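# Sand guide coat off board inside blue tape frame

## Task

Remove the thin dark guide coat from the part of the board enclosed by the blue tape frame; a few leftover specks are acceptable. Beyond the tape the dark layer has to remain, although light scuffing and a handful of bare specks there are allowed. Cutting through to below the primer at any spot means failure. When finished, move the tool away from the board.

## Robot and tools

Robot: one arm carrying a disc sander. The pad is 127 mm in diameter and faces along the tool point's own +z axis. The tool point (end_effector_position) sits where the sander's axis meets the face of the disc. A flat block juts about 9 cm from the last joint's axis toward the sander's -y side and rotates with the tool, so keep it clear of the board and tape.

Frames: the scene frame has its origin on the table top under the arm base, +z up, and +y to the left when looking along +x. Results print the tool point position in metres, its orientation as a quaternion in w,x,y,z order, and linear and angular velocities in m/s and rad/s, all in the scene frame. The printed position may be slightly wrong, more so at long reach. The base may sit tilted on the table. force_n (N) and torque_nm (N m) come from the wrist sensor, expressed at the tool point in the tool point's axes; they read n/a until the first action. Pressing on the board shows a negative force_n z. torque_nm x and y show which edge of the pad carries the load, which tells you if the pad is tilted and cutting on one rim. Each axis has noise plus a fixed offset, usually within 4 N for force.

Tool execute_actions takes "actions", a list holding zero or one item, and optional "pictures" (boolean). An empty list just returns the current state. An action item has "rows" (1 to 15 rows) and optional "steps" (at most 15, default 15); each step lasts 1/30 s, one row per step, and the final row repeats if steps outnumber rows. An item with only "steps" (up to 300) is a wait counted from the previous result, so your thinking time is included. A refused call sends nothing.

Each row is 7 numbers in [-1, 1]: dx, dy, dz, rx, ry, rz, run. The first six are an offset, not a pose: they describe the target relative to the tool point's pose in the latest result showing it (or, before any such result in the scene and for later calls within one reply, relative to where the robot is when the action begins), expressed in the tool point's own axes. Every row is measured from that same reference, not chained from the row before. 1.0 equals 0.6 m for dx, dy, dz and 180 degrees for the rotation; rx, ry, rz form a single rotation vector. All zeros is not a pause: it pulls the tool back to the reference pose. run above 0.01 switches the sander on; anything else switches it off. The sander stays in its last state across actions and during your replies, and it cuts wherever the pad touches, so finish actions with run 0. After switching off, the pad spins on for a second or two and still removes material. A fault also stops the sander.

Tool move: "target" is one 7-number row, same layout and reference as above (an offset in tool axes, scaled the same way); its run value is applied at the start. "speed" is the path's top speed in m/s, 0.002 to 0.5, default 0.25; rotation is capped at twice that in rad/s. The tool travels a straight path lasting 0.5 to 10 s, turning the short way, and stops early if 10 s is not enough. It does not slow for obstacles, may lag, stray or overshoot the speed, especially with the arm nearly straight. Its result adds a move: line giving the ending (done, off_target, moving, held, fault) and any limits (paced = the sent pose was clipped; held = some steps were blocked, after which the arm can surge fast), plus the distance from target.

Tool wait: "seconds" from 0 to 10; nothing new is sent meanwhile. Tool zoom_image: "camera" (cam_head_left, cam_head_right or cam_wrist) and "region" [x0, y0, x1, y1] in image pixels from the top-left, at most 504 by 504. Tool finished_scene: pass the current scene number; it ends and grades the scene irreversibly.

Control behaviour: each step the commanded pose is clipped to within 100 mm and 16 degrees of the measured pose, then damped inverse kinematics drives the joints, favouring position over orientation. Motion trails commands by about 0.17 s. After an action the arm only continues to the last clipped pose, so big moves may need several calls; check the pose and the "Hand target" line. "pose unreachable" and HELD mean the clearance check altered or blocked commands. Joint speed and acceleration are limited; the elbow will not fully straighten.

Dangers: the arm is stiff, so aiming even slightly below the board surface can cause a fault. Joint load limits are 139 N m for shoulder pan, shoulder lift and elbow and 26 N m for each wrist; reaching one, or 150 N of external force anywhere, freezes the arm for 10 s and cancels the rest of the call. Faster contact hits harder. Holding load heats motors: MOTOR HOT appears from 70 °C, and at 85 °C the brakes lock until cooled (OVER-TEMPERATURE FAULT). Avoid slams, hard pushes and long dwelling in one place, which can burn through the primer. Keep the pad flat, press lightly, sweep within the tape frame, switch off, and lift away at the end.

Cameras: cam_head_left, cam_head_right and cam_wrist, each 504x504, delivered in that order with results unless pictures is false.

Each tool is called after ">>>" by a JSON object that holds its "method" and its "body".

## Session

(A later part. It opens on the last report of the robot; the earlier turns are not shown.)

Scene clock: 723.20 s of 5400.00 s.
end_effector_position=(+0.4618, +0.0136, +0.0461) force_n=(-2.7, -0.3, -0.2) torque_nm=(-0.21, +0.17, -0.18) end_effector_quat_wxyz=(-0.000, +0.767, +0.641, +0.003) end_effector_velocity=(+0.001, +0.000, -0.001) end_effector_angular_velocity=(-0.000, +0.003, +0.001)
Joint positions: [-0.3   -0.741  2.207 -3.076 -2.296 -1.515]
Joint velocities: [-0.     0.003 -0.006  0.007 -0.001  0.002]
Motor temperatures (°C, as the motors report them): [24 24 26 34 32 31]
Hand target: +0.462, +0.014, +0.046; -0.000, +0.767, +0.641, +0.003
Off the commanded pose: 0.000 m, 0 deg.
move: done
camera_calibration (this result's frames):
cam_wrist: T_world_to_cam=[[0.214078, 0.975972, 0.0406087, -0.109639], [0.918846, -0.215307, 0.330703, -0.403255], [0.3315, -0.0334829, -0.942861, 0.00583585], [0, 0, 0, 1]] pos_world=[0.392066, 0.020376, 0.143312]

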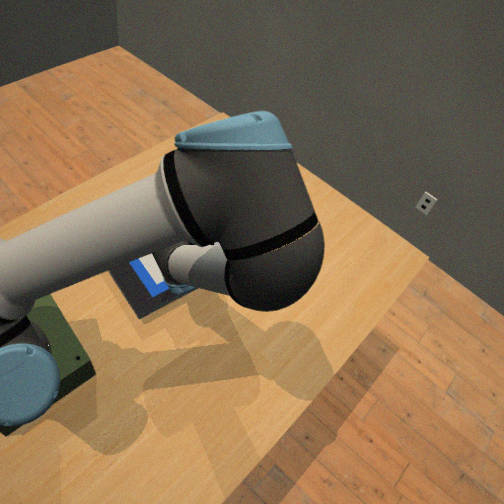

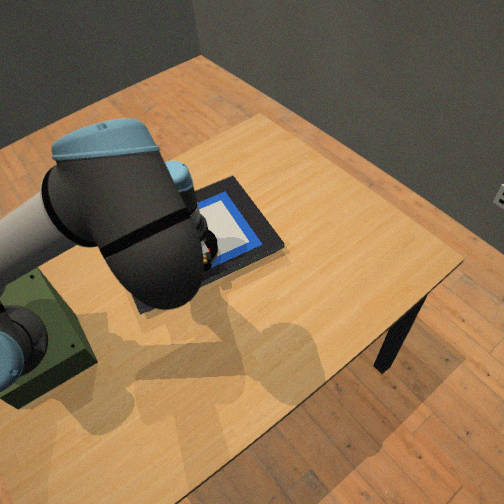

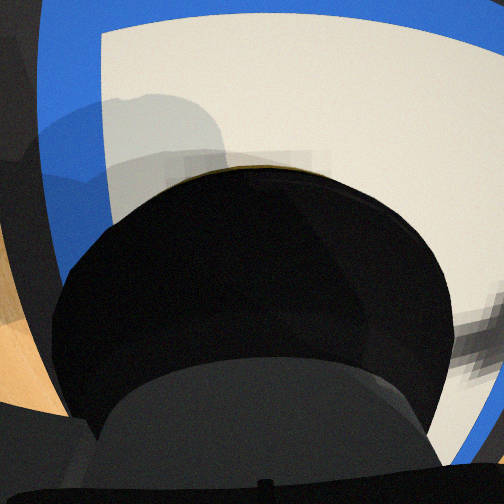

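>>> {"method": "execute_actions", "body": {"actions": [{"rows": [[0,-0.003,0.0005,0,0,0,1],[0,-0.006,0.0012,0,0,0,1],[0,-0.008,0.002,0,0,0,1],[0,-0.008,0.0028,0,0,0,1],[0,-0.008,0.0035,0,0,0,1],[0,-0.008,0.004,0,0,0,1],[0,-0.008,0.00435,0,0,0,1]], "steps": 15}], "pictures": false}}

>>> {"method": "execute_actions", "body": {"actions": [{"steps": 14}], "pictures": false}}

>>> {"method": "execute_actions", "body": {"actions": [{"steps": 14}], "pictures": false}}

>>> {"method": "execute_actions", "body": {"actions": [{"rows": [[0,0,-0.001,0,0,0,0],[0,0,-0.002,0,0,0,0],[0,0,-0.003,0,0,0,0],[0,0,-0.004,0,0,0,0]], "steps": 10}], "pictures": false}}

>>> {"method": "move", "body": {"target": [0.1488, 0.0303, -0.0005, 0, -0.0047, 0, 0], "speed": 0.12}}

Scene clock: 732.93 s of 5400.00 s.
end_effector_position=(+0.4573, +0.0144, +0.0436) force_n=(-4.2, -3.2, -30.3) torque_nm=(-0.31, +0.36, -0.05) end_effector_quat_wxyz=(-0.000, +0.768, +0.641, +0.003) end_effector_velocity=(-0.001, +0.000, -0.001) end_effector_angular_velocity=(+0.001, +0.001, +0.000)
Joint positions: [-0.304 -0.735  2.219 -3.096 -2.296 -1.519]
Joint velocities: [-0.001  0.001  0.002 -0.004  0.001 -0.001]
Motor temperatures (°C, as the motors report them): [24 24 26 34 32 31]
Hand target: +0.457, +0.014, +0.043; -0.000, +0.767, +0.641, +0.003
Off the commanded pose: 0.000 m, 0 deg.
Steps of this call (steps 1 to 277: nothing new was sent; steps 278 to 292: all 15 steps of this action). Readings (end_effector_position | what the end effector reports):
278: (+0.4620, +0.0136, +0.0460) | force_n=(-1.9, +0.9, -1.1) torque_nm=(+0.00, +0.12, -0.57)
279: (+0.4617, +0.0136, +0.0460) | force_n=(-1.5, +3.1, -1.3) torque_nm=(+0.08, +0.10, -0.50)
281: (+0.4601, +0.0139, +0.0456) | force_n=(-4.0, +0.7, -0.2) torque_nm=(+0.00, +0.48, -0.34)
285: (+0.4579, +0.0143, +0.0443) | force_n=(-4.3, -1.8, -3.4) torque_nm=(-0.33, +0.30, -0.05)
292: the state above

Scene clock: 733.40 s of 5400.00 s.
end_effector_position=(+0.4571, +0.0144, +0.0435) force_n=(-4.2, -2.5, -36.0) torque_nm=(+0.12, +0.33, -0.06) end_effector_quat_wxyz=(-0.000, +0.767, +0.641, +0.003) end_effector_velocity=(+0.001, +0.000, -0.000) end_effector_angular_velocity=(-0.000, -0.000, -0.000)
Joint positions: [-0.304 -0.735  2.219 -3.097 -2.296 -1.519]
Joint velocities: [-0.     0.001 -0.001  0.     0.     0.   ]
Motor temperatures (°C, as the motors report them): [24 24 26 34 32 31]
Hand target: +0.457, +0.014, +0.043; -0.000, +0.767, +0.641, +0.003
Off the commanded pose: 0.000 m, 0 deg.
Steps of this call (steps 1 to 14: nothing new was sent). Readings (end_effector_position | what the end effector reports):
1: (+0.4572, +0.0144, +0.0436) | force_n=(+0.8, -1.5, -33.4) torque_nm=(+0.06, -0.68, -0.14)
2: (+0.4572, +0.0144, +0.0436) | force_n=(+0.5, +5.0, -28.0) torque_nm=(-0.06, -0.46, +0.08)
4: (+0.4572, +0.0144, +0.0435) | force_n=(-7.2, -2.5, -34.9) torque_nm=(-0.01, +0.56, -0.03)
8: (+0.4572, +0.0144, +0.0435) | force_n=(-3.8, -0.3, -38.2) torque_nm=(+0.48, +0.17, -0.11)
14: the state above

Scene clock: 733.87 s of 5400.00 s.
end_effector_position=(+0.4571, +0.0144, +0.0435) force_n=(+1.6, +1.6, -31.3) torque_nm=(-0.47, -0.53, +0.00) end_effector_quat_wxyz=(-0.000, +0.767, +0.641, +0.003) end_effector_velocity=(+0.001, -0.000, +0.000) end_effector_angular_velocity=(-0.000, -0.002, -0.001)
Joint positions: [-0.304 -0.735  2.219 -3.097 -2.296 -1.519]
Joint velocities: [ 0.    -0.001 -0.001 -0.    -0.    -0.   ]
Motor temperatures (°C, as the motors report them): [24 24 26 34 32 31]
Hand target: +0.457, +0.014, +0.043; -0.000, +0.767, +0.641, +0.003
Off the commanded pose: 0.000 m, 0 deg.
Steps of this call (steps 1 to 14: nothing new was sent). Readings (end_effector_position | what the end effector reports):
1: (+0.4571, +0.0144, +0.0435) | force_n=(+2.3, +1.9, -34.4) torque_nm=(+0.04, -0.93, -0.20)
2: (+0.4571, +0.0144, +0.0435) | force_n=(+0.7, -0.7, -30.3) torque_nm=(-0.90, -0.47, -0.06)
4: (+0.4571, +0.0144, +0.0435) | force_n=(+3.0, +3.4, -35.7) torque_nm=(+0.40, -0.93, -0.09)
8: (+0.4571, +0.0144, +0.0435) | force_n=(-0.5, +3.0, -33.1) torque_nm=(-0.50, -0.31, -0.06)
14: the state above

Scene clock: 734.20 s of 5400.00 s.
end_effector_position=(+0.4570, +0.0145, +0.0455) force_n=(-2.3, +1.1, -1.6) torque_nm=(-0.03, +0.12, +0.09) end_effector_quat_wxyz=(-0.001, +0.767, +0.641, +0.003) end_effector_velocity=(+0.000, -0.000, +0.003) end_effector_angular_velocity=(-0.001, -0.000, +0.000)
Joint positions: [-0.301 -0.74   2.219 -3.089 -2.296 -1.515]
Joint velocities: [ 0.004 -0.009  0.001  0.011 -0.001  0.005]
Motor temperatures (°C, as the motors report them): [24 24 26 34 32 31]
Hand target: +0.457, +0.014, +0.046; -0.000, +0.767, +0.641, +0.003
Off the commanded pose: 0.000 m, 0 deg.
Steps of this call (steps 1 to 10: all 10 steps of this action). Readings (end_effector_position | what the end effector reports):
1: (+0.4571, +0.0144, +0.0435) | force_n=(-4.7, -3.6, -39.0) torque_nm=(+0.06, +0.28, -0.18)
2: (+0.4571, +0.0145, +0.0435) | force_n=(-1.1, +1.1, -32.8) torque_nm=(-0.56, -0.10, +0.00)
4: (+0.4570, +0.0145, +0.0439) | force_n=(-3.0, -0.2, -15.9) torque_nm=(-0.45, -0.06, +0.14)
8: (+0.4569, +0.0146, +0.0452) | force_n=(+0.6, +0.3, -0.3) torque_nm=(-0.28, -0.29, -0.01)
10: the state above

Scene clock: 735.67 s of 5400.00 s.
end_effector_position=(+0.4908, +0.0990, +0.0468) force_n=(-2.9, -0.4, +1.2) torque_nm=(-0.20, +0.30, -0.09) end_effector_quat_wxyz=(+0.004, +0.767, +0.641, -0.002) end_effector_velocity=(+0.000, +0.002, +0.000) end_effector_angular_velocity=(-0.001, +0.002, +0.000)
Joint positions: [-0.16  -0.598  2.046 -2.929 -2.307 -1.324]
Joint velocities: [ 0.003  0.002 -0.004  0.006 -0.     0.005]
Motor temperatures (°C, as the motors report them): [24 24 26 34 32 31]
Hand target: +0.491, +0.099, +0.047; +0.004, +0.767, +0.641, -0.002
Off the commanded pose: 0.000 m, 0 deg.
move: done
camera_calibration (this result's frames):
cam_wrist: T_world_to_cam=[[0.214146, 0.976448, 0.0262962, -0.19868], [0.919685, -0.210621, 0.331387, -0.412633], [0.329121, -0.0467808, -0.943128, 0.00221753], [0, 0, 0, 1]] pos_world=[0.421309, 0.107195, 0.144057]

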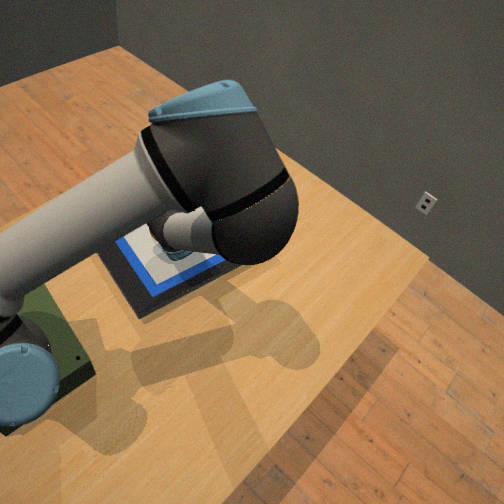

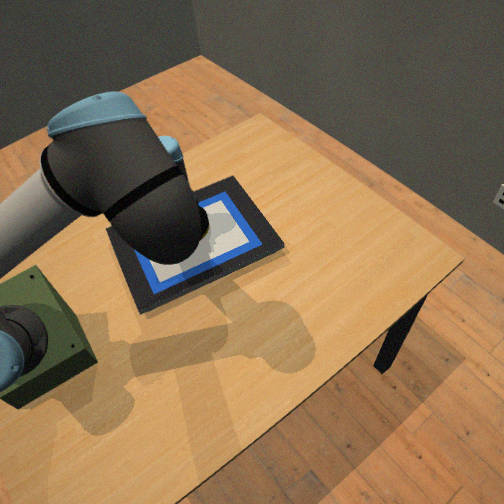

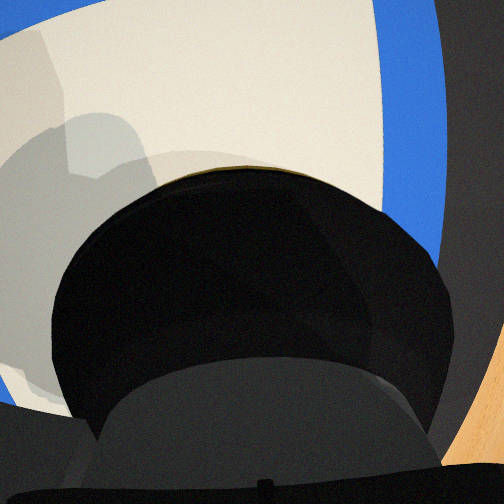

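>>> {"method": "execute_actions", "body": {"actions": [{"rows": [[0,0,0.0008,-0.0001,0,0,1],[0,0,0.0017,-0.0001,0,0,1],[0,0,0.0025,-0.0001,0,0,1],[0,0,0.0033,-0.0001,0,0,1],[0,0,0.0039,-0.0001,0,0,1],[0,0,0.0044,-0.0001,0,0,1],[0,0,0.0047,-0.0001,0,0,1]], "steps": 15}], "pictures": false}}

>>> {"method": "execute_actions", "body": {"actions": [{"steps": 16}], "pictures": false}}

>>> {"method": "execute_actions", "body": {"actions": [{"steps": 16}], "pictures": false}}

>>> {"method": "execute_actions", "body": {"actions": [{"steps": 15}], "pictures": false}}

>>> {"method": "execute_actions", "body": {"actions": [{"rows": [[0,0,-0.001,0,0,0,0],[0,0,-0.002,0,0,0,0],[0,0,-0.003,0,0,0,0],[0,0,-0.004,0,0,0,0]], "steps": 8}], "pictures": false}}

>>> {"method": "move", "body": {"target": [-0.07, 0.16, -0.14, 0, 0, 0, 0], "speed": 0.18}}

Scene clock: 744.13 s of 5400.00 s.
end_effector_position=(+0.4909, +0.0990, +0.0441) force_n=(-3.6, -1.2, -20.2) torque_nm=(+0.18, +0.73, -0.25) end_effector_quat_wxyz=(+0.004, +0.767, +0.641, -0.002) end_effector_velocity=(-0.000, -0.000, -0.001) end_effector_angular_velocity=(+0.000, +0.002, +0.002)
Joint positions: [-0.163 -0.592  2.045 -2.938 -2.308 -1.329]
Joint velocities: [-0.001  0.001  0.001  0.     0.    -0.002]
Motor temperatures (°C, as the motors report them): [24 24 26 34 32 31]
Hand target: +0.491, +0.099, +0.044; +0.004, +0.767, +0.641, -0.002
Off the commanded pose: 0.000 m, 0 deg.
Steps of this call (steps 1 to 239: nothing new was sent; steps 240 to 254: all 15 steps of this action). Readings (end_effector_position | what the end effector reports):
240: (+0.4909, +0.0992, +0.0467) | force_n=(-5.2, +0.1, -1.6) torque_nm=(-0.15, +0.50, -0.57)
241: (+0.4909, +0.0992, +0.0467) | force_n=(-4.0, -1.1, -1.2) torque_nm=(-0.28, +0.21, -0.38)
243: (+0.4910, +0.0992, +0.0462) | force_n=(+0.2, +0.6, -1.0) torque_nm=(-0.09, -0.26, -0.23)
247: (+0.4909, +0.0990, +0.0448) | force_n=(+0.7, +0.4, +0.3) torque_nm=(-0.01, -0.09, -0.21)
254: the state above

Scene clock: 744.67 s of 5400.00 s.
end_effector_position=(+0.4909, +0.0990, +0.0440) force_n=(-7.3, -2.8, -25.8) torque_nm=(-0.13, +1.20, -0.23) end_effector_quat_wxyz=(+0.004, +0.767, +0.641, -0.002) end_effector_velocity=(-0.000, -0.000, +0.000) end_effector_angular_velocity=(-0.000, +0.001, +0.001)
Joint positions: [-0.163 -0.592  2.045 -2.939 -2.308 -1.329]
Joint velocities: [-0.    -0.001  0.001  0.001  0.    -0.   ]
Motor temperatures (°C, as the motors report them): [24 24 26 34 32 31]
Hand target: +0.491, +0.099, +0.044; +0.004, +0.767, +0.641, -0.002
Off the commanded pose: 0.000 m, 0 deg.
Steps of this call (steps 1 to 16: nothing new was sent). Readings (end_effector_position | what the end effector reports):
1: (+0.4909, +0.0990, +0.0441) | force_n=(-3.3, -2.8, -20.4) torque_nm=(-0.20, +0.61, -0.05)
2: (+0.4909, +0.0990, +0.0440) | force_n=(-0.5, +1.5, -18.5) torque_nm=(+0.06, +0.41, +0.06)
4: (+0.4909, +0.0990, +0.0440) | force_n=(-1.7, -0.6, -19.6) torque_nm=(-0.55, +0.64, -0.20)
8: (+0.4909, +0.0990, +0.0440) | force_n=(-0.8, +2.4, -21.0) torque_nm=(-0.24, +0.35, -0.05)
16: the state above

Scene clock: 745.20 s of 5400.00 s.
end_effector_position=(+0.4908, +0.0990, +0.0439) force_n=(+0.5, -0.4, -25.6) torque_nm=(-0.08, +0.02, -0.15) end_effector_quat_wxyz=(+0.004, +0.767, +0.641, -0.002) end_effector_velocity=(-0.001, +0.000, -0.001) end_effector_angular_velocity=(-0.000, +0.001, +0.001)
Joint positions: [-0.164 -0.592  2.045 -2.939 -2.308 -1.329]
Joint velocities: [-0.     0.001  0.001 -0.    -0.    -0.   ]
Motor temperatures (°C, as the motors report them): [24 24 26 34 32 31]
Hand target: +0.491, +0.099, +0.044; +0.004, +0.767, +0.641, -0.002
Off the commanded pose: 0.000 m, 0 deg.
Steps of this call (steps 1 to 16: nothing new was sent). Readings (end_effector_position | what the end effector reports):
1: (+0.4909, +0.0990, +0.0439) | force_n=(-3.7, +0.1, -27.7) torque_nm=(+0.30, +0.67, +0.06)
2: (+0.4909, +0.0990, +0.0439) | force_n=(-0.9, +2.2, -24.6) torque_nm=(-0.09, +0.38, -0.08)
4: (+0.4908, +0.0990, +0.0439) | force_n=(-2.3, -0.9, -22.6) torque_nm=(-0.29, +0.76, -0.18)
8: (+0.4908, +0.0990, +0.0439) | force_n=(-1.7, +2.1, -19.9) torque_nm=(-0.38, +0.56, -0.29)
16: the state above

Scene clock: 745.70 s of 5400.00 s.
end_effector_position=(+0.4908, +0.0990, +0.0439) force_n=(-1.6, +1.3, -21.1) torque_nm=(-0.25, +0.57, -0.14) end_effector_quat_wxyz=(+0.004, +0.767, +0.641, -0.002) end_effector_velocity=(-0.001, +0.000, -0.001) end_effector_angular_velocity=(-0.000, +0.001, +0.001)
Joint positions: [-0.164 -0.592  2.045 -2.939 -2.308 -1.329]
Joint velocities: [-0.     0.001  0.     0.    -0.     0.   ]
Motor temperatures (°C, as the motors report them): [24 24 26 34 32 31]
Hand target: +0.491, +0.099, +0.044; +0.004, +0.767, +0.641, -0.002
Off the commanded pose: 0.000 m, 0 deg.
Steps of this call (steps 1 to 15: nothing new was sent). Readings (end_effector_position | what the end effector reports):
1: (+0.4908, +0.0990, +0.0439) | force_n=(+0.8, +2.1, -22.2) torque_nm=(-0.25, +0.36, -0.21)
2: (+0.4908, +0.0990, +0.0439) | force_n=(-3.0, -0.7, -23.6) torque_nm=(-0.56, +0.80, -0.21)
4: (+0.4908, +0.0990, +0.0439) | force_n=(-7.0, -1.3, -28.3) torque_nm=(+0.07, +1.17, -0.09)
8: (+0.4908, +0.0990, +0.0439) | force_n=(-6.3, -4.5, -25.8) torque_nm=(-0.26, +1.14, -0.10)
15: the state above

Scene clock: 745.97 s of 5400.00 s.
end_effector_position=(+0.4907, +0.0991, +0.0457) force_n=(-2.7, -2.7, -0.1) torque_nm=(-0.49, +0.32, -0.09) end_effector_quat_wxyz=(+0.004, +0.767, +0.641, -0.002) end_effector_velocity=(-0.000, +0.000, +0.005) end_effector_angular_velocity=(+0.001, -0.000, -0.000)
Joint positions: [-0.161 -0.595  2.046 -2.932 -2.307 -1.326]
Joint velocities: [ 0.008 -0.012  0.002  0.016  0.002  0.01 ]
Motor temperatures (°C, as the motors report them): [24 24 26 34 32 31]
Hand target: +0.491, +0.099, +0.046; +0.004, +0.767, +0.641, -0.002
Off the commanded pose: 0.001 m, 0 deg.
Steps of this call (steps 1 to 8: all 8 steps of this action). Readings (end_effector_position | what the end effector reports):
1: (+0.4908, +0.0990, +0.0439) | force_n=(-4.1, -0.8, -21.1) torque_nm=(-0.15, +1.09, +0.08)
2: (+0.4908, +0.0990, +0.0439) | force_n=(+3.4, +1.2, -25.2) torque_nm=(-0.11, -0.24, +0.13)
4: (+0.4907, +0.0991, +0.0444) | force_n=(-4.6, -2.8, -13.2) torque_nm=(-0.22, +0.83, -0.11)
8: the state above

Scene clock: 747.47 s of 5400.00 s.
end_effector_position=(+0.5775, +0.0413, +0.1309) force_n=(-2.6, -0.1, +1.7) torque_nm=(-0.27, +0.33, -0.02) end_effector_quat_wxyz=(+0.004, +0.767, +0.641, -0.002) end_effector_velocity=(+0.000, +0.000, +0.000) end_effector_angular_velocity=(-0.000, +0.003, +0.001)
Joint positions: [-0.145 -0.763  1.84  -2.546 -2.306 -1.305]
Joint velocities: [ 0.     0.    -0.003  0.007  0.     0.002]
Motor temperatures (°C, as the motors report them): [24 24 26 34 32 31]
Hand target: +0.578, +0.041, +0.131; +0.004, +0.767, +0.641, -0.002
Off the commanded pose: 0.000 m, 0 deg.
move: done
camera_calibration (this result's frames):
cam_wrist: T_world_to_cam=[[0.214033, 0.976469, 0.0264044, -0.163078], [0.919593, -0.210536, 0.331698, -0.532359], [0.329452, -0.0467131, -0.943016, 0.0501666], [0, 0, 0, 1]] pos_world=[0.50793, 0.0495036, 0.228197]

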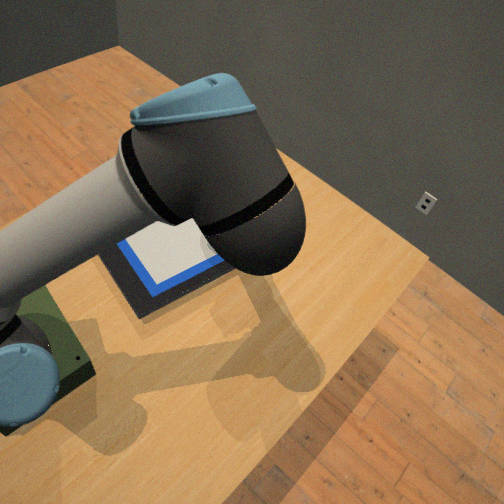

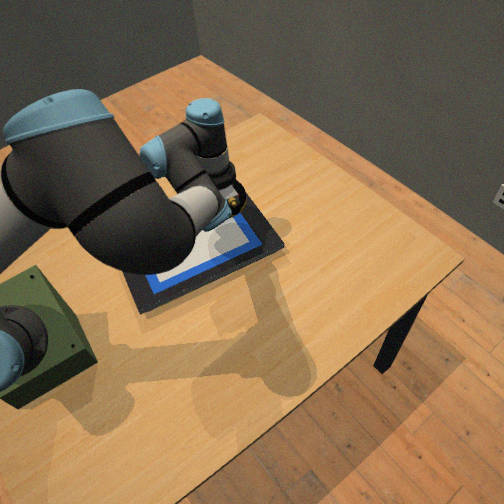

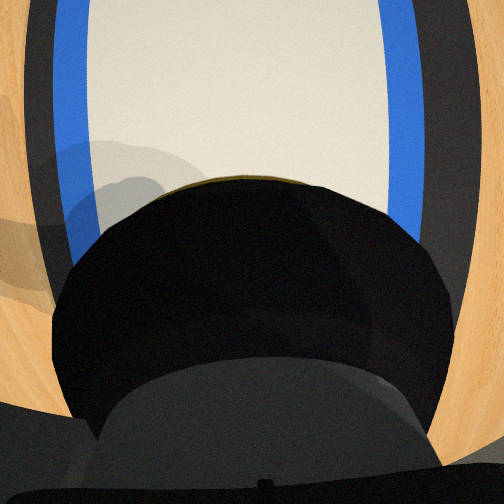

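>>> {"method": "zoom_image", "body": {"camera": "cam_wrist", "region": [40, 0, 440, 260]}}

>>> {"method": "zoom_image", "body": {"camera": "cam_head_left", "region": [100, 205, 240, 320]}}

>>> {"method": "zoom_image", "body": {"camera": "cam_head_right", "region": [130, 180, 290, 310]}}

Region (40, 0, 440, 260) of cam_wrist's 504x504 image, scaled by 1.260, with more detail than that image has; it fills the top 328 rows of this view, and the rest is white.

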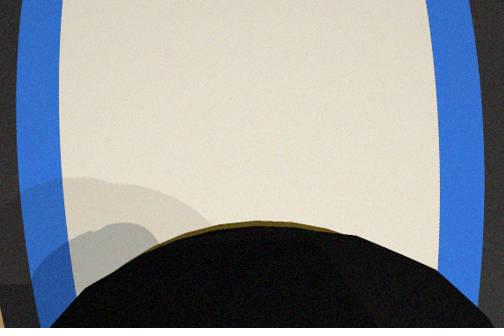

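Region (100, 205, 240, 320) of cam_head_left's 504x504 image, scaled by 3.600, with more detail than that image has; it fills the top 414 rows of this view, and the rest is white.

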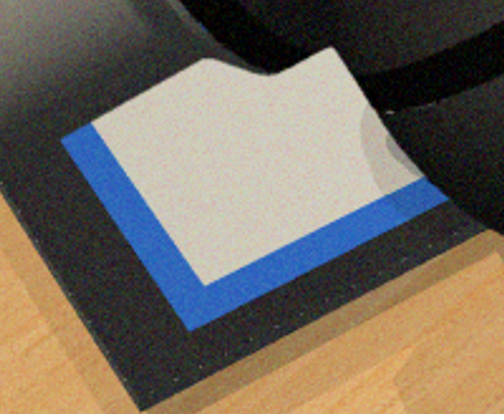

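Region (130, 180, 290, 310) of cam_head_right's 504x504 image, scaled by 3.150, with more detail than that image has; it fills the top 410 rows of this view, and the rest is white.

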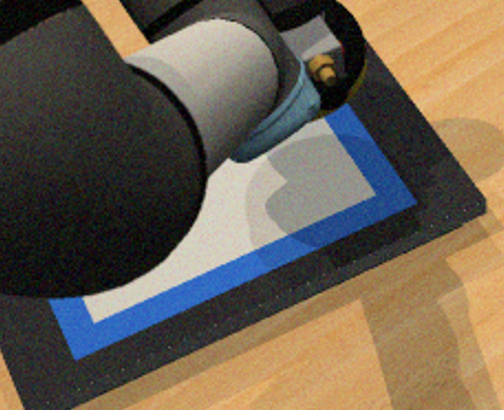

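>>> {"method": "move", "body": {"target": [0, -0.2, -0.2, 0, 0, 0, 0], "speed": 0.25}}

>>> {"method": "zoom_image", "body": {"camera": "cam_head_right", "region": [130, 170, 290, 310]}}

Scene clock: 753.90 s of 5400.00 s.
end_effector_position=(+0.4594, +0.0640, +0.2506) force_n=(-3.7, +0.2, -0.7) torque_nm=(-0.17, +0.48, -0.11) end_effector_quat_wxyz=(+0.004, +0.767, +0.641, -0.002) end_effector_velocity=(-0.001, -0.000, +0.002) end_effector_angular_velocity=(+0.000, -0.000, -0.002)
Joint positions: [ 0.06  -1.059  2.039 -2.272 -2.266 -1.038]
Joint velocities: [ 0.003 -0.004 -0.001  0.007  0.001  0.005]
Motor temperatures (°C, as the motors report them): [24 24 26 34 32 31]
Hand target: +0.459, +0.064, +0.251; +0.004, +0.767, +0.641, -0.002
Off the commanded pose: 0.000 m, 0 deg.
move: done
camera_calibration (this result's frames):
cam_wrist: T_world_to_cam=[[0.213925, 0.976479, 0.0269438, -0.163136], [0.919575, -0.210611, 0.331699, -0.458685], [0.329572, -0.0461818, -0.943, 0.202877], [0, 0, 0, 1]] pos_world=[0.389832, 0.0720641, 0.347854]

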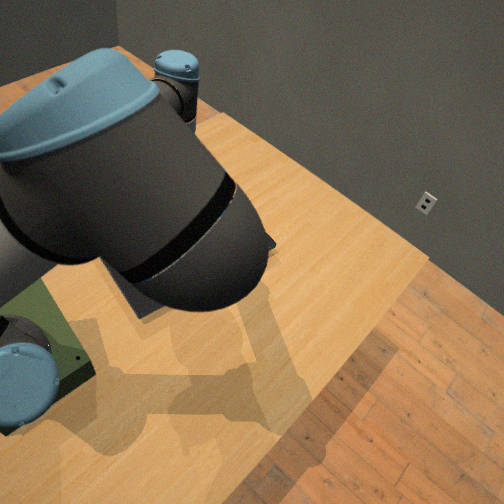

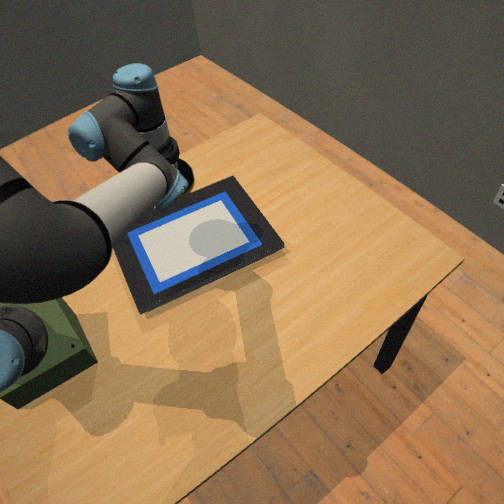

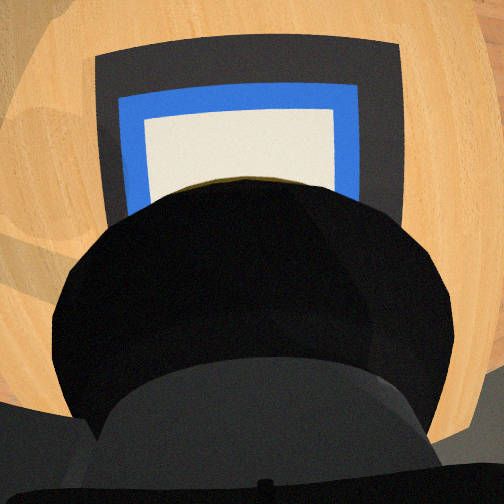

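Region (130, 170, 290, 310) of cam_head_right's 504x504 image, scaled by 3.150, with more detail than that image has; it fills the top 441 rows of this view, and the rest is white.

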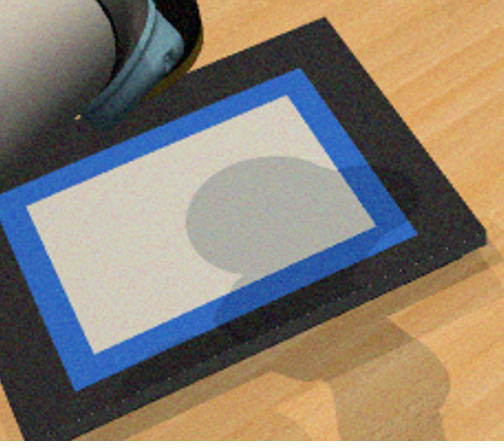

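>>> {"method": "finished_scene", "body": {"scene": 1}}

The scene is finished: the task was done.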